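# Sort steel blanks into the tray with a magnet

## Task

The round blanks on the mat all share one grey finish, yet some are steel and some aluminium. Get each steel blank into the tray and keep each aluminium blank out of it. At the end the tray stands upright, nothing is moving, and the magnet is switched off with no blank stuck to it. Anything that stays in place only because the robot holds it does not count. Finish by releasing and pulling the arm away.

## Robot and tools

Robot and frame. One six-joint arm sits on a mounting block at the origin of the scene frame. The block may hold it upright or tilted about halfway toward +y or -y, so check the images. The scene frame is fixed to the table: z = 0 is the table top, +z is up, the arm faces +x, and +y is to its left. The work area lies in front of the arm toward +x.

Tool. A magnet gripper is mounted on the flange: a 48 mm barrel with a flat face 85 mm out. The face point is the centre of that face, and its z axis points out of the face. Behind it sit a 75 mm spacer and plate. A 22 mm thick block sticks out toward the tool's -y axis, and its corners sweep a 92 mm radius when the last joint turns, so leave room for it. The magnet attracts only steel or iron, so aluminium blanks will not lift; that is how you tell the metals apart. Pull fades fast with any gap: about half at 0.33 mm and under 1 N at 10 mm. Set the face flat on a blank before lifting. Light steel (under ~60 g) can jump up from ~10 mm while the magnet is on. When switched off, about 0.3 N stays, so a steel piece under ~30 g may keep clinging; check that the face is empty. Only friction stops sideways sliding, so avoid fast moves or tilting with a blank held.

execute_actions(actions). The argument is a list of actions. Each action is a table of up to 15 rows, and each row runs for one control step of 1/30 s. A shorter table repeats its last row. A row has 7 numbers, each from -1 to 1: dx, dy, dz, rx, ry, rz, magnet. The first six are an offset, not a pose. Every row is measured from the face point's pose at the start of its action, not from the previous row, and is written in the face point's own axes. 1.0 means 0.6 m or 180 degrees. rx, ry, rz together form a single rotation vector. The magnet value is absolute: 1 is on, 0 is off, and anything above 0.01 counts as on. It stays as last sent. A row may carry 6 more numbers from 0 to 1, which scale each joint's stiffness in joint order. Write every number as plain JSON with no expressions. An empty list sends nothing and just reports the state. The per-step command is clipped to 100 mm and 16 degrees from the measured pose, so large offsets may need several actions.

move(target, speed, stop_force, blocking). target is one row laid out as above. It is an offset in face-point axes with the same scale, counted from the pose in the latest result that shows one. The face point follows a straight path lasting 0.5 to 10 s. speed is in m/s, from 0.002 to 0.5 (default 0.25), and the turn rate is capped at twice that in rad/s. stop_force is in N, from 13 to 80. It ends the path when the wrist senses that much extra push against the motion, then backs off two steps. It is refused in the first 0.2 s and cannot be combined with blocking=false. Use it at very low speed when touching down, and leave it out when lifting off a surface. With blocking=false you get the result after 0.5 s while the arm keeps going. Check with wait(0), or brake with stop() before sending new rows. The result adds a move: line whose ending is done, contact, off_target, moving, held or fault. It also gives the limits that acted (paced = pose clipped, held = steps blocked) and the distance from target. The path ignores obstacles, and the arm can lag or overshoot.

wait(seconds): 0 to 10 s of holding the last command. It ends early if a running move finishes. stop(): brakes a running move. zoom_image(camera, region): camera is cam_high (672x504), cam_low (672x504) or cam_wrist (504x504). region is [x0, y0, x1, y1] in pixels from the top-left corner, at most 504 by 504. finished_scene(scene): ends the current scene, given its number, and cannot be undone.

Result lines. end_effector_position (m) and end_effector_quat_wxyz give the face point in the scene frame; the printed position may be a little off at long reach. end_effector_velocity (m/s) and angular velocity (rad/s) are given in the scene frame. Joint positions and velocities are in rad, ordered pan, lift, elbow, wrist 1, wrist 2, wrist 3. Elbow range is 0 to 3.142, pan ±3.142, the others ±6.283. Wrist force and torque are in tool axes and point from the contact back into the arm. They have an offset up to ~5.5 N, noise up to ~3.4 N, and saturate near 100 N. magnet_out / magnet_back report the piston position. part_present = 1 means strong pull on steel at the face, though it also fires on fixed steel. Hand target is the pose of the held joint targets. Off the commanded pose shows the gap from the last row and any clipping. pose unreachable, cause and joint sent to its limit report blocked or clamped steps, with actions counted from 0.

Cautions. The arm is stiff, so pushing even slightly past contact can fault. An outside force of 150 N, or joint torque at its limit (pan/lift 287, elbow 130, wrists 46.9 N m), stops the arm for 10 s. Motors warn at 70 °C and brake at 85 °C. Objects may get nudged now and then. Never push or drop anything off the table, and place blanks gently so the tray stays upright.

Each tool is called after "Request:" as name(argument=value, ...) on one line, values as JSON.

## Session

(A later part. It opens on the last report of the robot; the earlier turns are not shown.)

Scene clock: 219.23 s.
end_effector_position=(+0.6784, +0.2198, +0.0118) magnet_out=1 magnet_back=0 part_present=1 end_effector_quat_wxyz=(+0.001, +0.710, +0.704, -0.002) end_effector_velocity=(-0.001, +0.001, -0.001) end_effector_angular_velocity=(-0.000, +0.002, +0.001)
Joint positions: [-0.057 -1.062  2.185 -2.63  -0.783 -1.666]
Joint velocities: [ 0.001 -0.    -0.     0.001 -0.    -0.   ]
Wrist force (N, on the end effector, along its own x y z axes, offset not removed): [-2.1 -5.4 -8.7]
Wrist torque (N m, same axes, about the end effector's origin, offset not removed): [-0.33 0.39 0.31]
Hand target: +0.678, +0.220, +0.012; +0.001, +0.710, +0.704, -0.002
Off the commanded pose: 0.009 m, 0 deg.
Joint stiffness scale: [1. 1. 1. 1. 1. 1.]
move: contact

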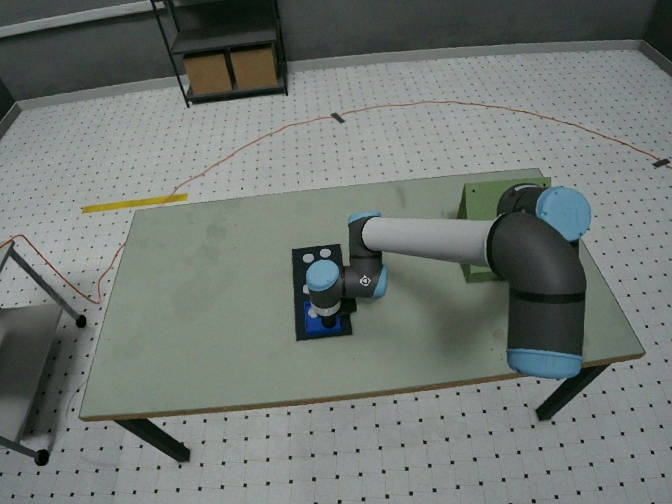

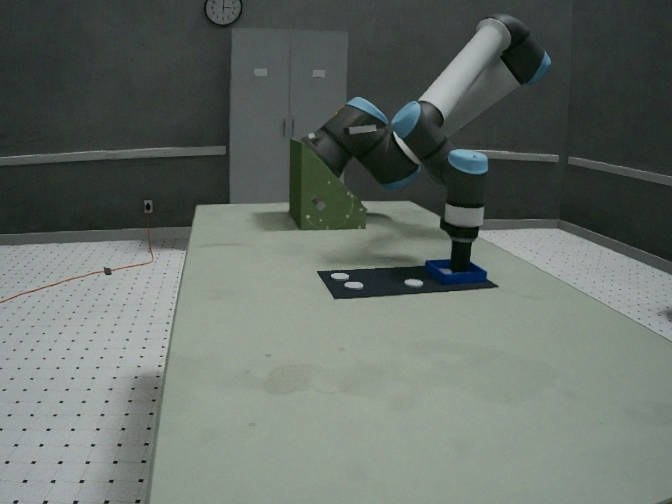

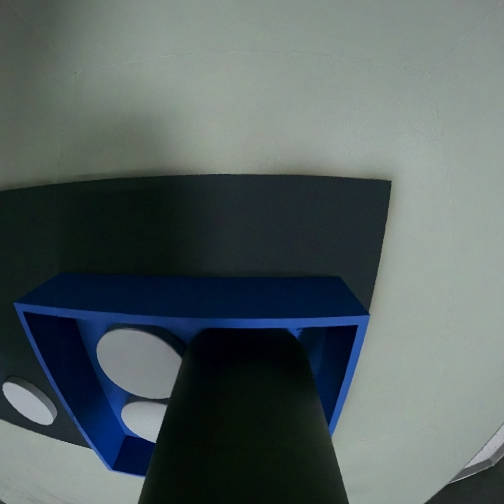

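Request:
execute_actions(actions=[[[0,0,0,0,0,0,0]]])

Request:
move(target=[0,0,-0.062,0,0,0,0], speed=0.15)

Request:
move(target=[-0.49,-0.032,0,0,0,0,0], speed=0.3)

Scene clock: 222.63 s.
end_effector_position=(+0.6784, +0.2198, +0.0118) magnet_out=0 magnet_back=1 part_present=0 end_effector_quat_wxyz=(+0.001, +0.710, +0.704, -0.002) end_effector_velocity=(-0.000, +0.001, -0.001) end_effector_angular_velocity=(+0.000, +0.001, +0.002)
Joint positions: [-0.057 -1.062  2.185 -2.629 -0.783 -1.666]
Joint velocities: [ 0.002 -0.001  0.     0.     0.    -0.   ]
Wrist force (N, on the end effector, along its own x y z axes, offset not removed): [0.8 -1.0 -3.6]
Wrist torque (N m, same axes, about the end effector's origin, offset not removed): [-0.38 0.15 0.46]
Hand target: +0.678, +0.220, +0.012; +0.001, +0.710, +0.704, -0.002
Off the commanded pose: 0.000 m, 0 deg.
Joint stiffness scale: [1. 1. 1. 1. 1. 1.]

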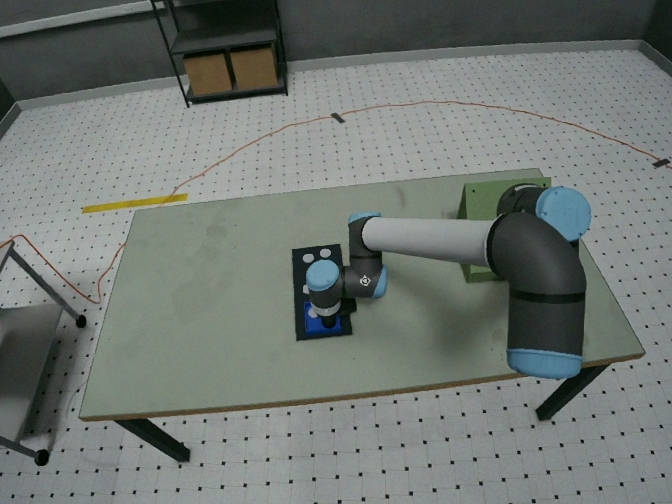

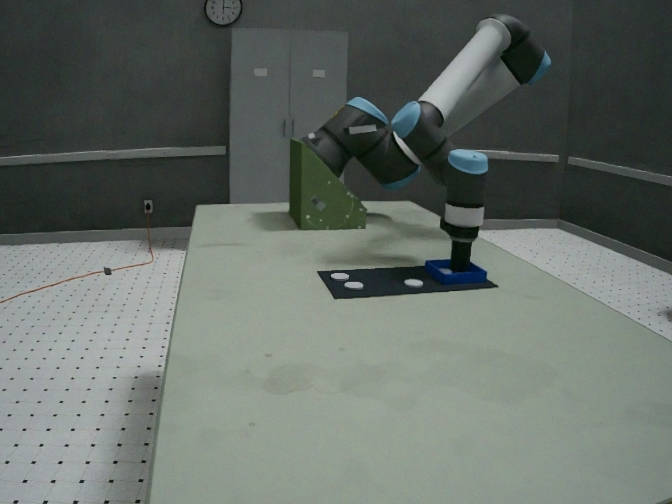

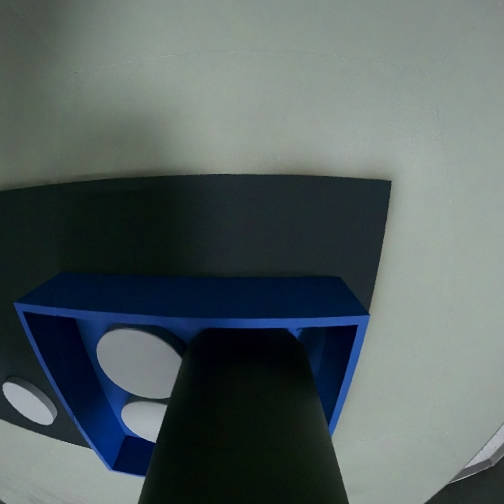

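Scene clock: 223.50 s.
end_effector_position=(+0.6809, +0.2218, +0.0506) magnet_out=0 magnet_back=1 part_present=0 end_effector_quat_wxyz=(+0.003, +0.709, +0.705, +0.000) end_effector_velocity=(-0.005, -0.005, -0.005) end_effector_angular_velocity=(+0.002, +0.019, -0.009)
Joint positions: [-0.096 -1.123  2.186 -2.538 -0.784 -1.72 ]
Joint velocities: [-0.     0.006  0.002  0.02  -0.001 -0.011]
Wrist force (N, on the end effector, along its own x y z axes, offset not removed): [1.1 1.8 -1.6]
Wrist torque (N m, same axes, about the end effector's origin, offset not removed): [-0.06 0.14 0.34]
Hand target: +0.678, +0.220, +0.049; +0.001, +0.710, +0.704, -0.002
Off the commanded pose: 0.003 m, 0 deg.
Joint stiffness scale: [1. 1. 1. 1. 1. 1.]
move: done

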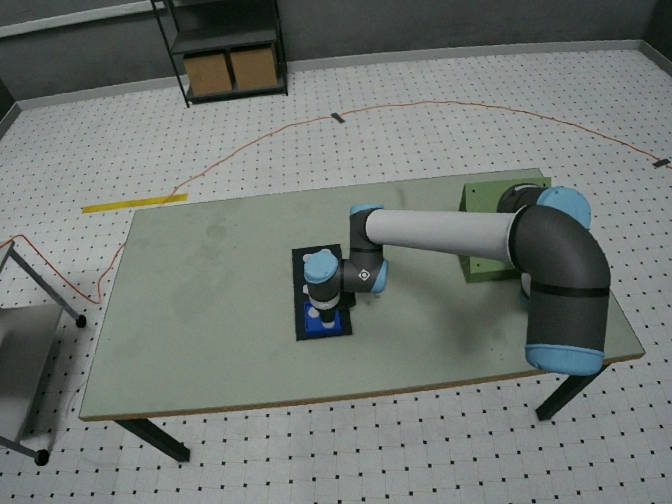

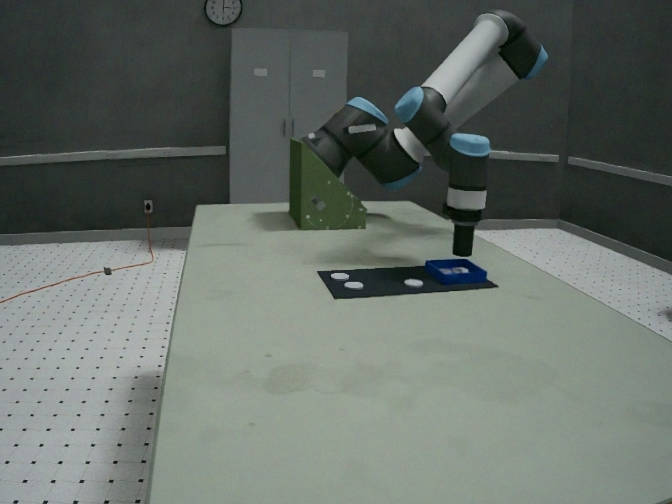

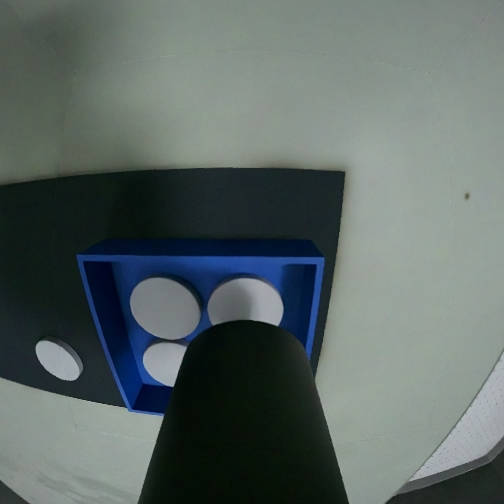

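Scene clock: 225.27 s.
end_effector_position=(+0.6594, -0.0714, +0.0516) magnet_out=0 magnet_back=1 part_present=0 end_effector_quat_wxyz=(+0.002, +0.710, +0.705, +0.001) end_effector_velocity=(-0.000, +0.000, -0.000) end_effector_angular_velocity=(-0.001, +0.001, +0.002)
Joint positions: [-0.41  -0.798  2.184 -2.574 -0.858 -2.136]
Joint velocities: [ 0.001 -0.     0.     0.    -0.001 -0.002]
Wrist force (N, on the end effector, along its own x y z axes, offset not removed): [-0.6 1.5 0.9]
Wrist torque (N m, same axes, about the end effector's origin, offset not removed): [-0.16 0.26 0.41]
Hand target: +0.661, -0.072, +0.052; +0.003, +0.709, +0.705, +0.000
Off the commanded pose: 0.001 m, 0 deg.
Joint stiffness scale: [1. 1. 1. 1. 1. 1.]
move: done

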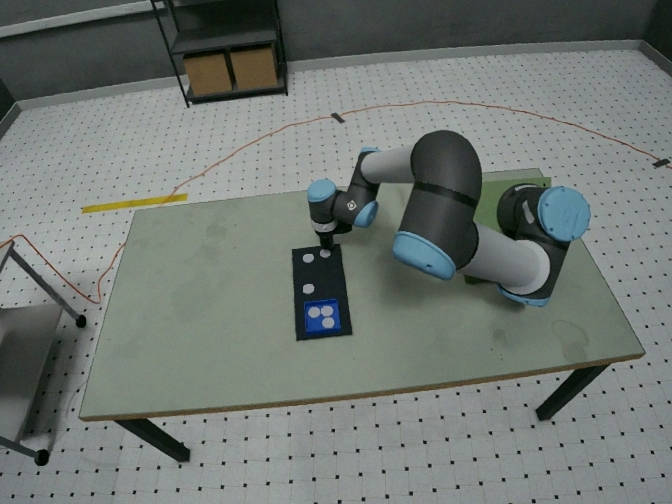

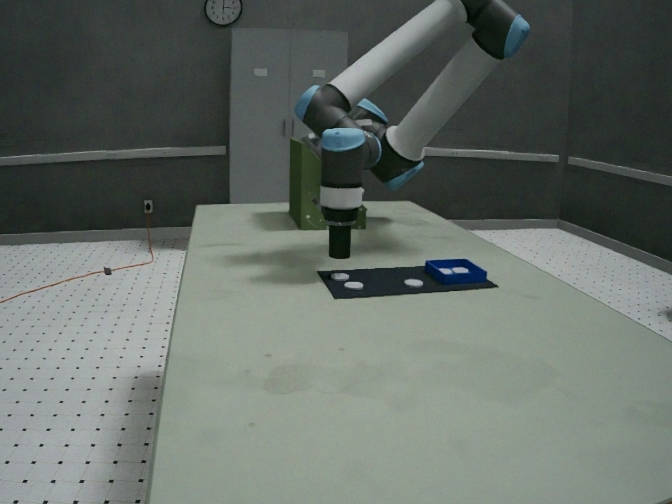

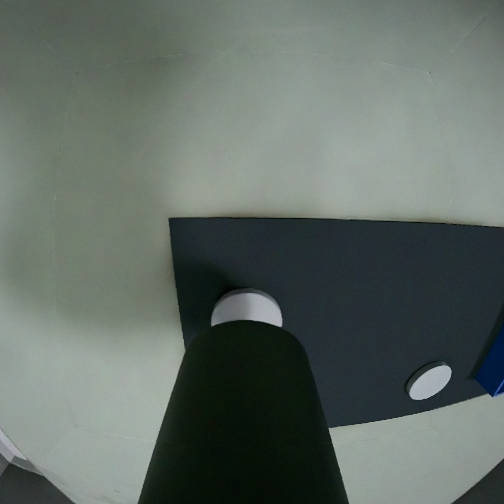

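Request:
move(target=[0.001,0.014,0.063,0.004,0.001,0,0], speed=0.08)

Request:
move(target=[0.002,0.0,0.02,0,0,0,0], speed=0.005, stop_force=13)

Request:
execute_actions(actions=[[[0,0,0,0,0,0,1]]])

Scene clock: 231.20 s.
end_effector_position=(+0.6654, -0.0712, +0.0126) magnet_out=0 magnet_back=1 part_present=0 end_effector_quat_wxyz=(-0.005, +0.710, +0.704, -0.003) end_effector_velocity=(+0.001, +0.000, +0.000) end_effector_angular_velocity=(-0.001, -0.002, +0.001)
Joint positions: [-0.365 -0.739  2.16  -2.624 -0.847 -2.092]
Joint velocities: [ 0.001  0.    -0.001 -0.003  0.001  0.002]
Wrist force (N, on the end effector, along its own x y z axes, offset not removed): [-0.1 -1.5 2.6]
Wrist torque (N m, same axes, about the end effector's origin, offset not removed): [-0.32 0.19 0.36]
Hand target: +0.668, -0.071, +0.014; -0.003, +0.710, +0.704, -0.002
Off the commanded pose: 0.003 m, 0 deg.
Joint stiffness scale: [1. 1. 1. 1. 1. 1.]
move: done

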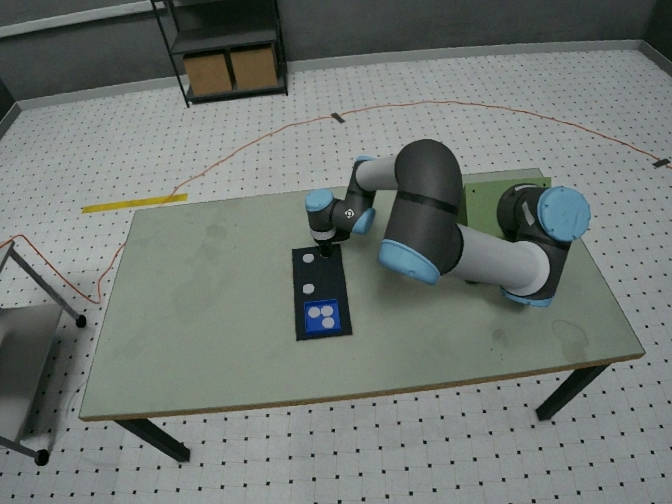

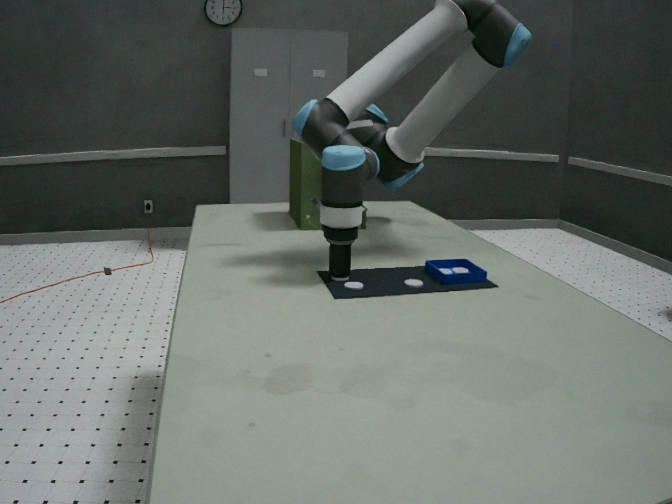

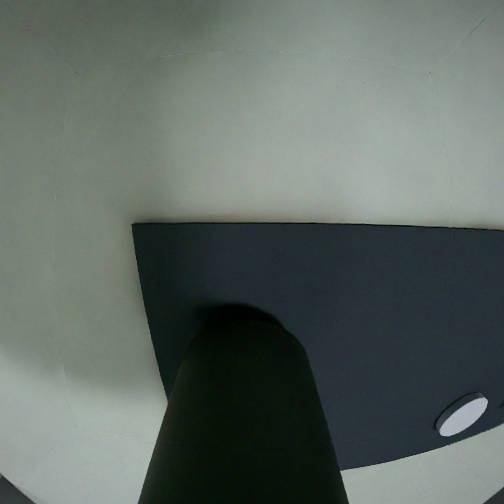

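Scene clock: 233.40 s.
end_effector_position=(+0.6667, -0.0715, +0.0089) magnet_out=0 magnet_back=1 part_present=0 end_effector_quat_wxyz=(-0.001, +0.711, +0.704, -0.002) end_effector_velocity=(+0.000, +0.000, +0.000) end_effector_angular_velocity=(-0.001, -0.000, +0.001)
Joint positions: [-0.361 -0.732  2.16  -2.644 -0.845 -2.08 ]
Joint velocities: [ 0.    -0.001 -0.    -0.    -0.    -0.   ]
Wrist force (N, on the end effector, along its own x y z axes, offset not removed): [0.5 -2.3 -7.3]
Wrist torque (N m, same axes, about the end effector's origin, offset not removed): [-0.32 0.05 0.26]
Hand target: +0.666, -0.071, +0.009; -0.002, +0.711, +0.704, -0.002
Off the commanded pose: 0.009 m, 0 deg.
Joint stiffness scale: [1. 1. 1. 1. 1. 1.]
move: contact

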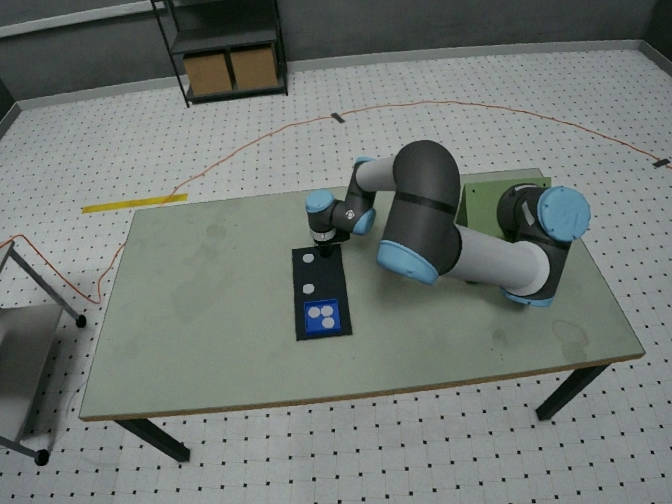

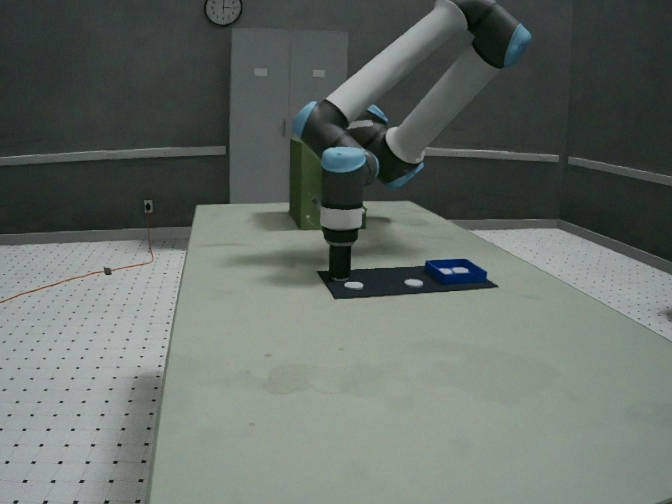

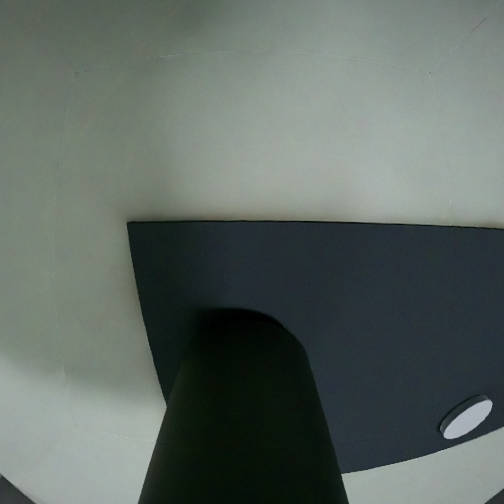

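Scene clock: 233.90 s.
end_effector_position=(+0.6667, -0.0715, +0.0089) magnet_out=1 magnet_back=0 part_present=1 end_effector_quat_wxyz=(-0.001, +0.711, +0.704, -0.002) end_effector_velocity=(+0.000, -0.000, +0.000) end_effector_angular_velocity=(-0.000, -0.001, +0.000)
Joint positions: [-0.361 -0.732  2.16  -2.644 -0.845 -2.08 ]
Joint velocities: [-0.001  0.    -0.    -0.     0.    -0.   ]
Wrist force (N, on the end effector, along its own x y z axes, offset not removed): [-0.8 -2.2 -5.3]
Wrist torque (N m, same axes, about the end effector's origin, offset not removed): [-0.41 0.25 0.31]
Hand target: +0.667, -0.072, +0.009; -0.001, +0.711, +0.704, -0.002
Off the commanded pose: 0.000 m, 0 deg.
Joint stiffness scale: [1. 1. 1. 1. 1. 1.]

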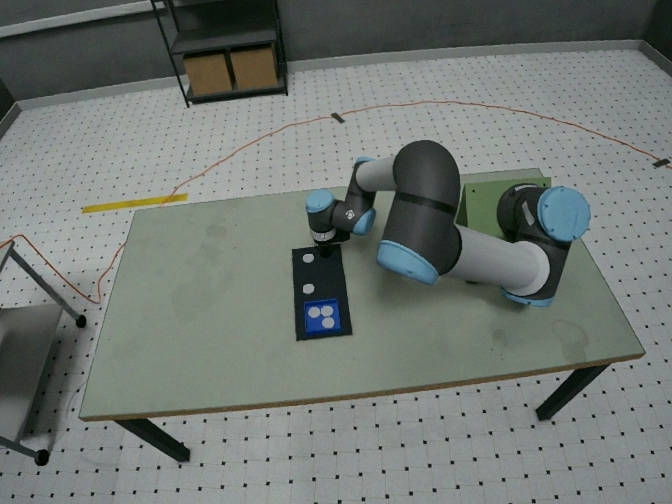

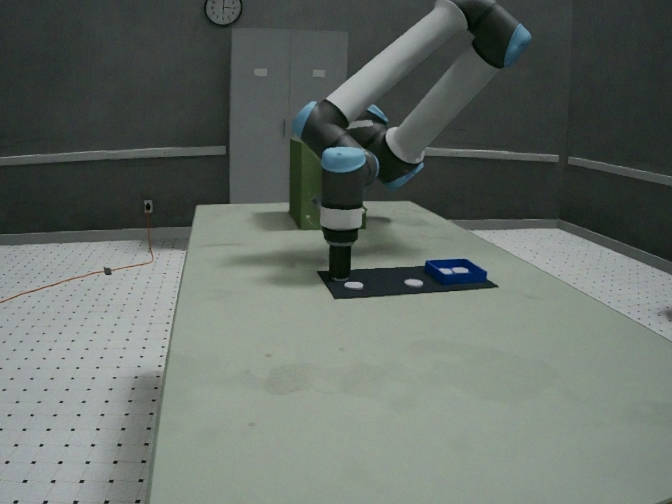

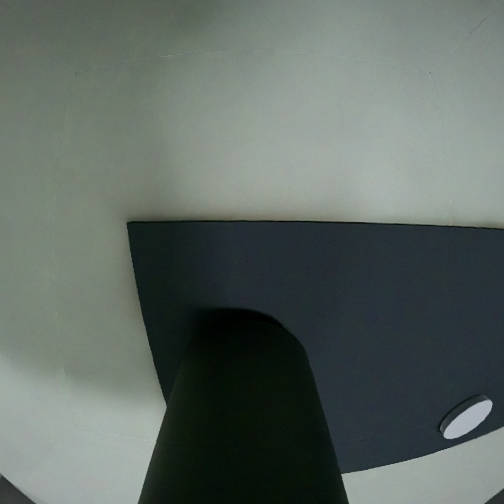

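Request:
move(target=[0,0,-0.075,0,0,0,1], speed=0.15)

Request:
move(target=[0.488,0.09,0,0,0,0,1], speed=0.3)

Scene clock: 237.73 s.
end_effector_position=(+0.6692, -0.0714, +0.0552) magnet_out=1 magnet_back=0 part_present=1 end_effector_quat_wxyz=(+0.000, +0.710, +0.704, -0.001) end_effector_velocity=(-0.000, -0.000, +0.000) end_effector_angular_velocity=(+0.001, +0.000, +0.000)
Joint positions: [-0.407 -0.8    2.163 -2.547 -0.86  -2.135]
Joint velocities: [-0.001  0.    -0.     0.001 -0.    -0.002]
Wrist force (N, on the end effector, along its own x y z axes, offset not removed): [2.4 -0.6 -0.3]
Wrist torque (N m, same axes, about the end effector's origin, offset not removed): [-0.17 -0.03 0.35]
Hand target: +0.667, -0.071, +0.054; -0.001, +0.711, +0.704, -0.002
Off the commanded pose: 0.003 m, 0 deg.
Joint stiffness scale: [1. 1. 1. 1. 1. 1.]
move: done

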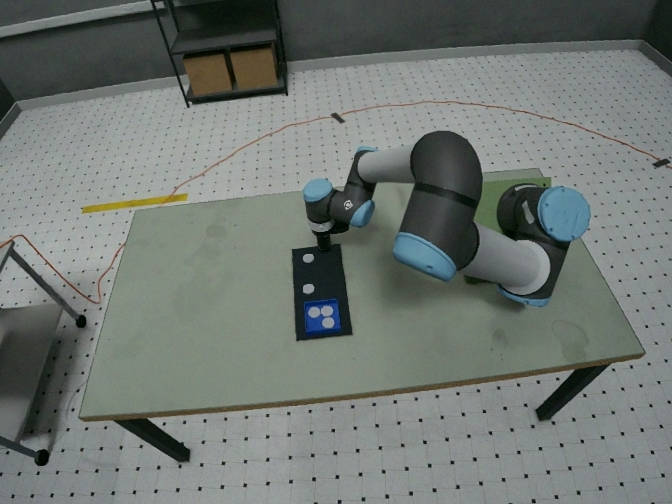

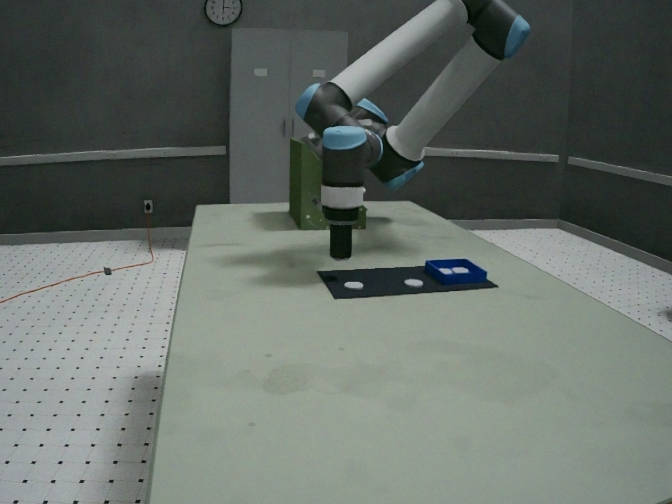

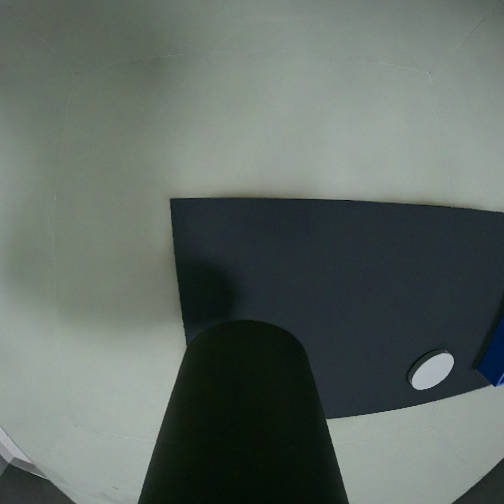

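Scene clock: 239.50 s.
end_effector_position=(+0.7236, +0.2203, +0.0530) magnet_out=1 magnet_back=0 part_present=1 end_effector_quat_wxyz=(-0.001, +0.710, +0.704, -0.002) end_effector_velocity=(+0.000, -0.000, +0.000) end_effector_angular_velocity=(-0.000, -0.000, -0.002)
Joint positions: [-0.093 -1.081  2.099 -2.484 -0.783 -1.721]
Joint velocities: [-0.    -0.     0.    -0.    -0.     0.002]
Wrist force (N, on the end effector, along its own x y z axes, offset not removed): [-0.1 0.2 -0.8]
Wrist torque (N m, same axes, about the end effector's origin, offset not removed): [-0.10 0.33 0.36]
Hand target: +0.725, +0.221, +0.054; -0.000, +0.710, +0.704, -0.001
Off the commanded pose: 0.003 m, 0 deg.
Joint stiffness scale: [1. 1. 1. 1. 1. 1.]
move: done

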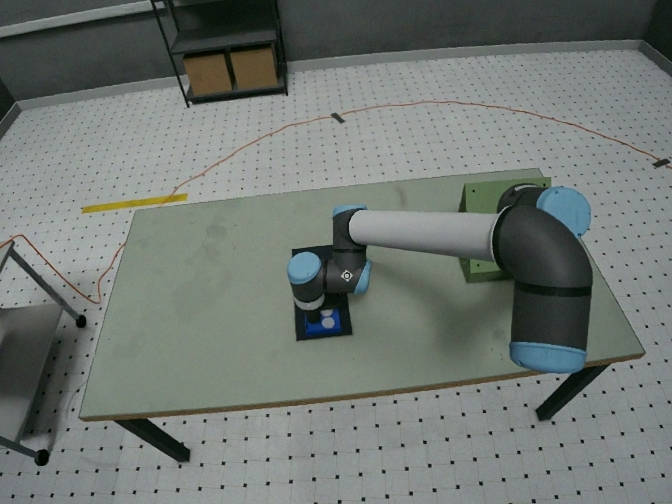

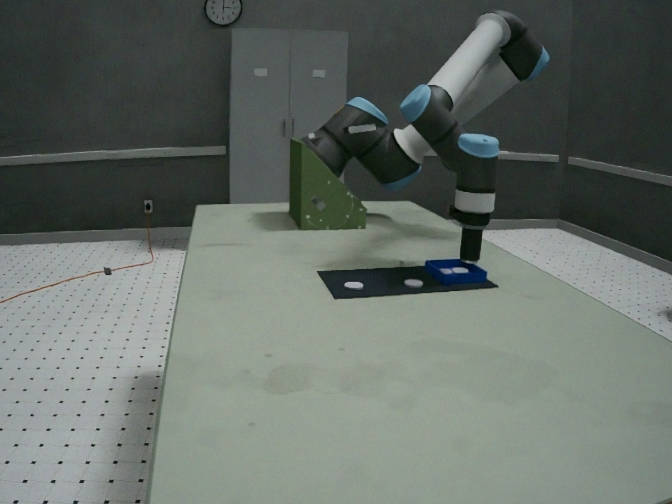

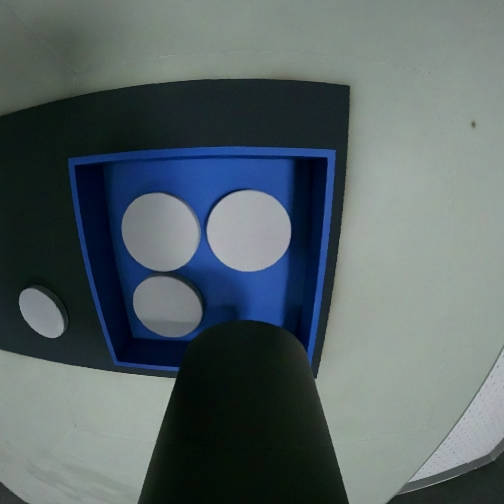

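Request:
move(target=[0.005,0.002,0.057,0.003,0,0,1], speed=0.05, stop_force=15)

Request:
move(target=[0.0,0.0,0.025,0,0,0,1], speed=0.005, stop_force=13)

Scene clock: 244.83 s.
end_effector_position=(+0.7224, +0.2217, +0.0180) magnet_out=1 magnet_back=0 part_present=1 end_effector_quat_wxyz=(-0.005, +0.711, +0.703, -0.007) end_effector_velocity=(+0.004, +0.002, +0.001) end_effector_angular_velocity=(-0.001, -0.006, +0.003)
Joint positions: [-0.057 -1.034  2.092 -2.543 -0.782 -1.679]
Joint velocities: [ 0.001 -0.    -0.004 -0.005 -0.     0.004]
Wrist force (N, on the end effector, along its own x y z axes, offset not removed): [-1.0 -2.6 -0.4]
Wrist torque (N m, same axes, about the end effector's origin, offset not removed): [-0.54 0.33 0.20]
Hand target: +0.725, +0.223, +0.019; -0.004, +0.710, +0.704, -0.005
Off the commanded pose: 0.003 m, 0 deg.
Joint stiffness scale: [1. 1. 1. 1. 1. 1.]
move: done

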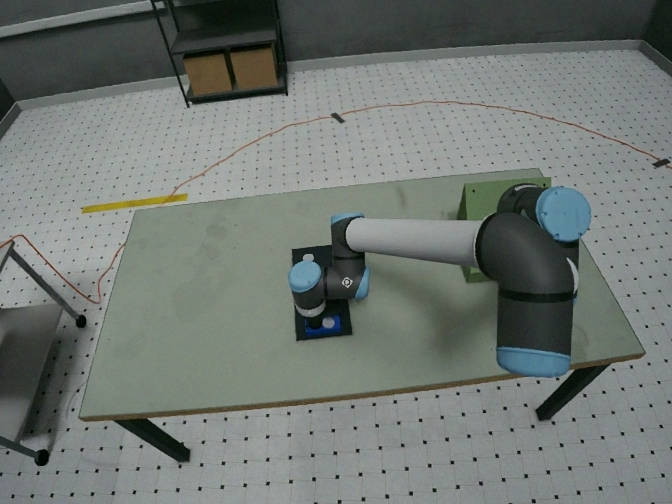

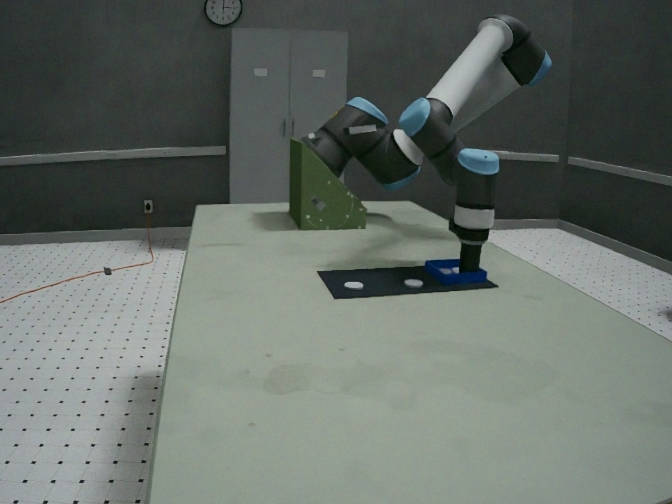

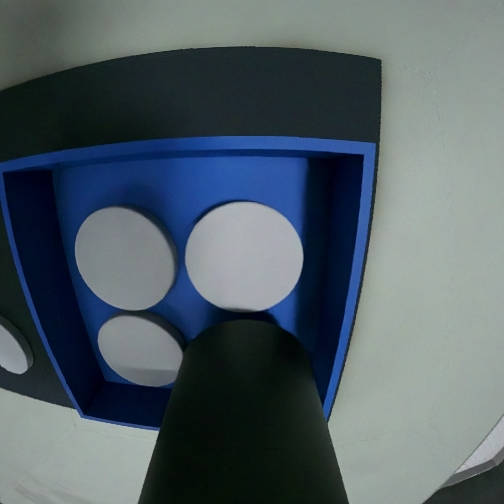

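Scene clock: 247.50 s.
end_effector_position=(+0.7236, +0.2211, +0.0120) magnet_out=1 magnet_back=0 part_present=1 end_effector_quat_wxyz=(-0.002, +0.711, +0.703, -0.005) end_effector_velocity=(-0.000, +0.000, +0.000) end_effector_angular_velocity=(-0.000, +0.001, -0.000)
Joint positions: [-0.051 -1.024  2.092 -2.568 -0.782 -1.664]
Joint velocities: [ 0.    -0.001 -0.     0.001 -0.001 -0.   ]
Wrist force (N, on the end effector, along its own x y z axes, offset not removed): [-3.2 -4.5 -8.5]
Wrist torque (N m, same axes, about the end effector's origin, offset not removed): [-0.15 0.43 0.42]
Hand target: +0.723, +0.221, +0.012; -0.003, +0.711, +0.703, -0.005
Off the commanded pose: 0.009 m, 0 deg.
Joint stiffness scale: [1. 1. 1. 1. 1. 1.]
move: contact

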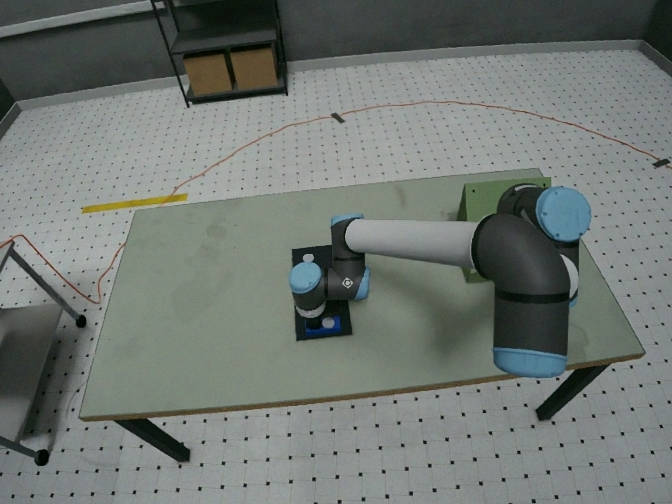

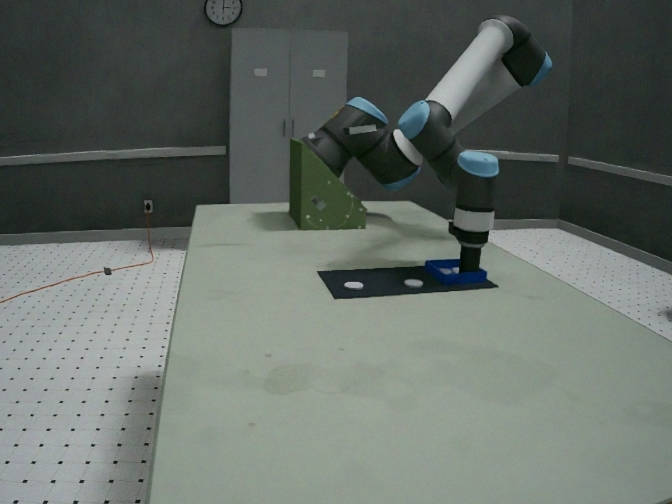

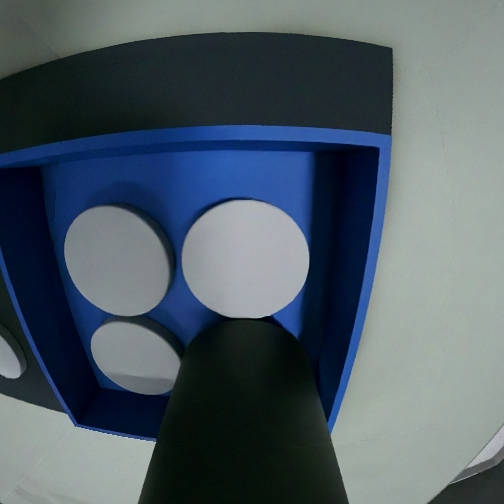

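Release, lift, go to last blank (≈0.727, −0.059).

Request:
execute_actions(actions=[[[0,0,0,0,0,0,0]]])

Request:
move(target=[0,0,-0.062,0,0,0,0], speed=0.15)

Request:
move(target=[-0.47,0.0,0,0.004,0.001,0,0], speed=0.3)

Scene clock: 250.67 s.
end_effector_position=(+0.7236, +0.2211, +0.0120) magnet_out=0 magnet_back=1 part_present=0 end_effector_quat_wxyz=(-0.002, +0.711, +0.703, -0.005) end_effector_velocity=(+0.000, -0.000, +0.000) end_effector_angular_velocity=(+0.000, -0.001, +0.000)
Joint positions: [-0.051 -1.024  2.092 -2.568 -0.782 -1.664]
Joint velocities: [-0. -0. -0. -0.  0.  0.]
Wrist force (N, on the end effector, along its own x y z axes, offset not removed): [0.2 1.3 -2.1]
Wrist torque (N m, same axes, about the end effector's origin, offset not removed): [-0.12 0.21 0.36]
Hand target: +0.724, +0.221, +0.012; -0.002, +0.711, +0.703, -0.005
Off the commanded pose: 0.000 m, 0 deg.
Joint stiffness scale: [1. 1. 1. 1. 1. 1.]

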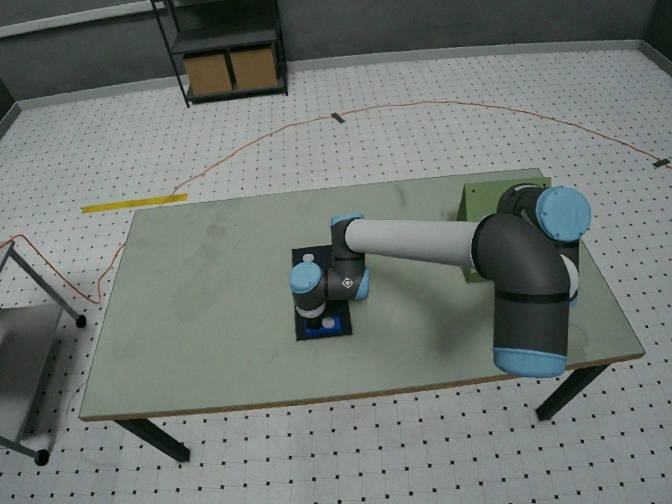

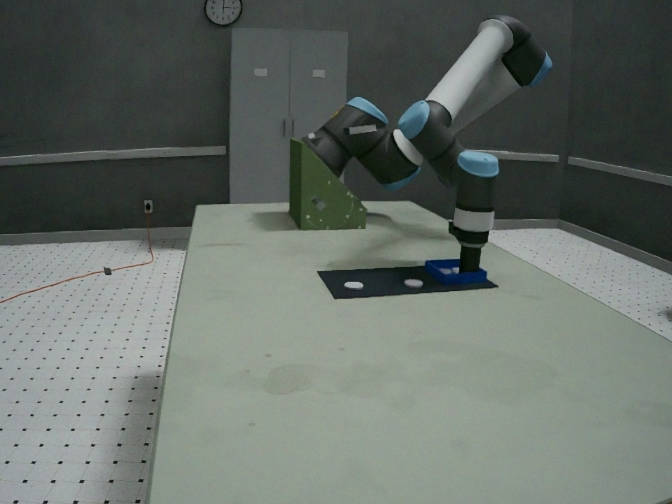

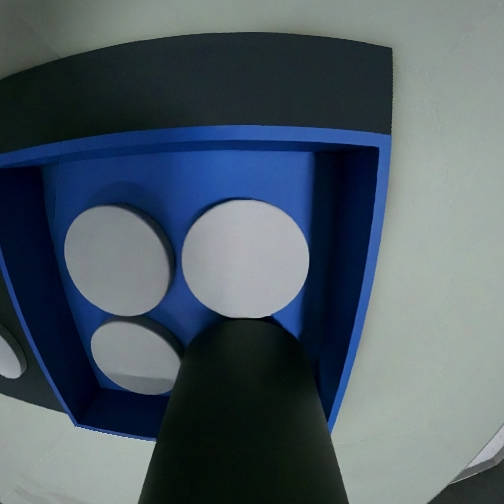

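Scene clock: 251.53 s.
end_effector_position=(+0.7264, +0.2231, +0.0510) magnet_out=0 magnet_back=1 part_present=0 end_effector_quat_wxyz=(-0.001, +0.710, +0.704, -0.003) end_effector_velocity=(-0.004, -0.005, -0.005) end_effector_angular_velocity=(+0.002, +0.017, -0.008)
Joint positions: [-0.088 -1.078  2.092 -2.484 -0.784 -1.714]
Joint velocities: [-0.001  0.007 -0.     0.018 -0.001 -0.01 ]
Wrist force (N, on the end effector, along its own x y z axes, offset not removed): [-1.1 1.8 -0.4]
Wrist torque (N m, same axes, about the end effector's origin, offset not removed): [0.00 0.36 0.33]
Hand target: +0.724, +0.221, +0.049; -0.002, +0.711, +0.703, -0.005
Off the commanded pose: 0.003 m, 0 deg.
Joint stiffness scale: [1. 1. 1. 1. 1. 1.]
move: done

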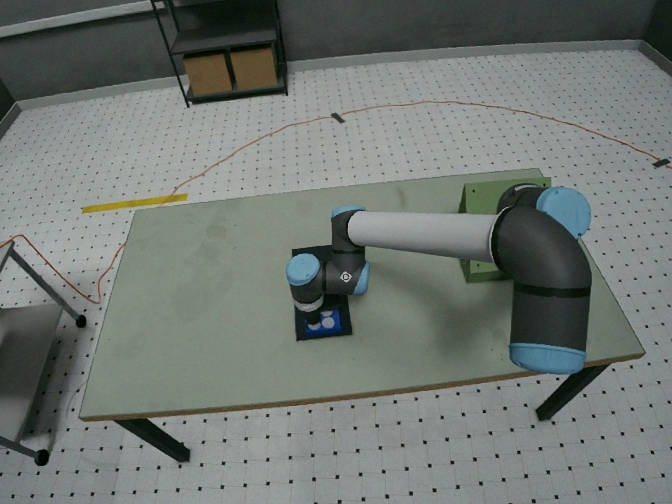

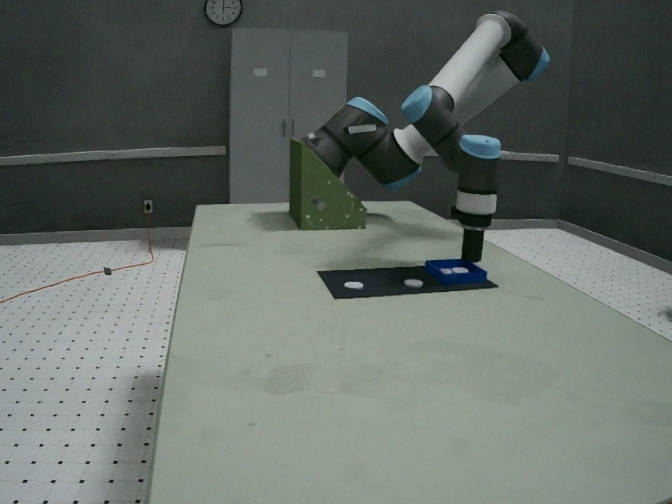

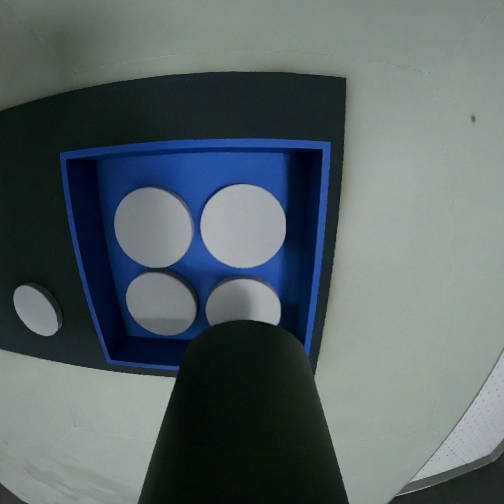

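Scene clock: 253.27 s.
end_effector_position=(+0.7232, -0.0582, +0.0518) magnet_out=0 magnet_back=1 part_present=0 end_effector_quat_wxyz=(-0.007, +0.711, +0.703, -0.005) end_effector_velocity=(-0.000, +0.001, -0.001) end_effector_angular_velocity=(-0.001, +0.002, +0.002)
Joint positions: [-0.359 -0.782  2.058 -2.478 -0.847 -2.087]
Joint velocities: [ 0.001 -0.001  0.     0.001 -0.001 -0.001]
Wrist force (N, on the end effector, along its own x y z axes, offset not removed): [1.5 -0.1 -3.1]
Wrist torque (N m, same axes, about the end effector's origin, offset not removed): [-0.17 0.14 0.47]
Hand target: +0.724, -0.059, +0.052; -0.006, +0.710, +0.704, -0.006
Off the commanded pose: 0.001 m, 0 deg.
Joint stiffness scale: [1. 1. 1. 1. 1. 1.]
move: done

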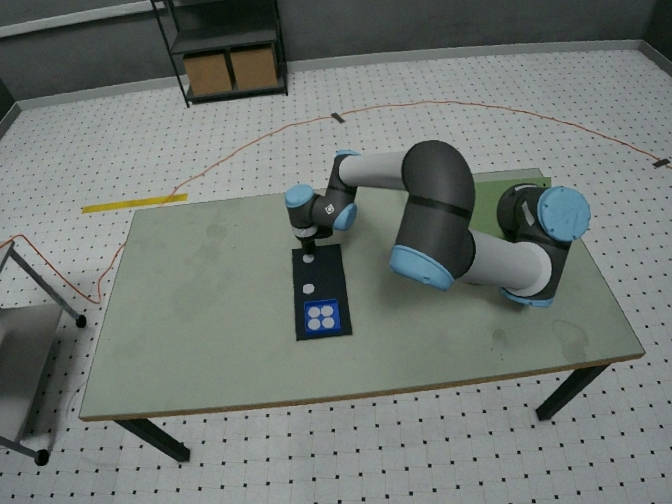

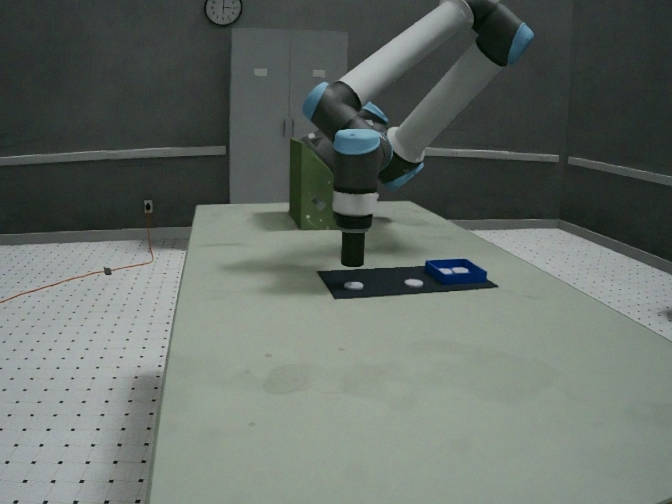

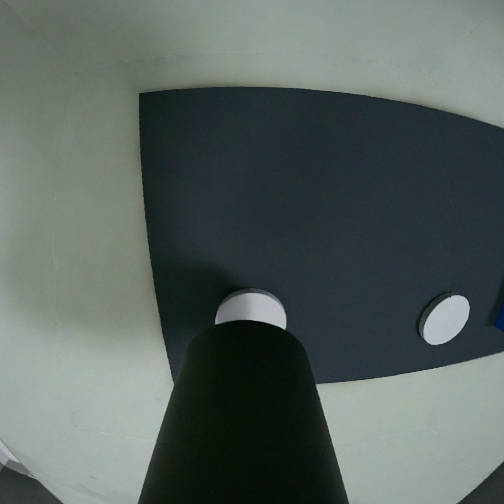

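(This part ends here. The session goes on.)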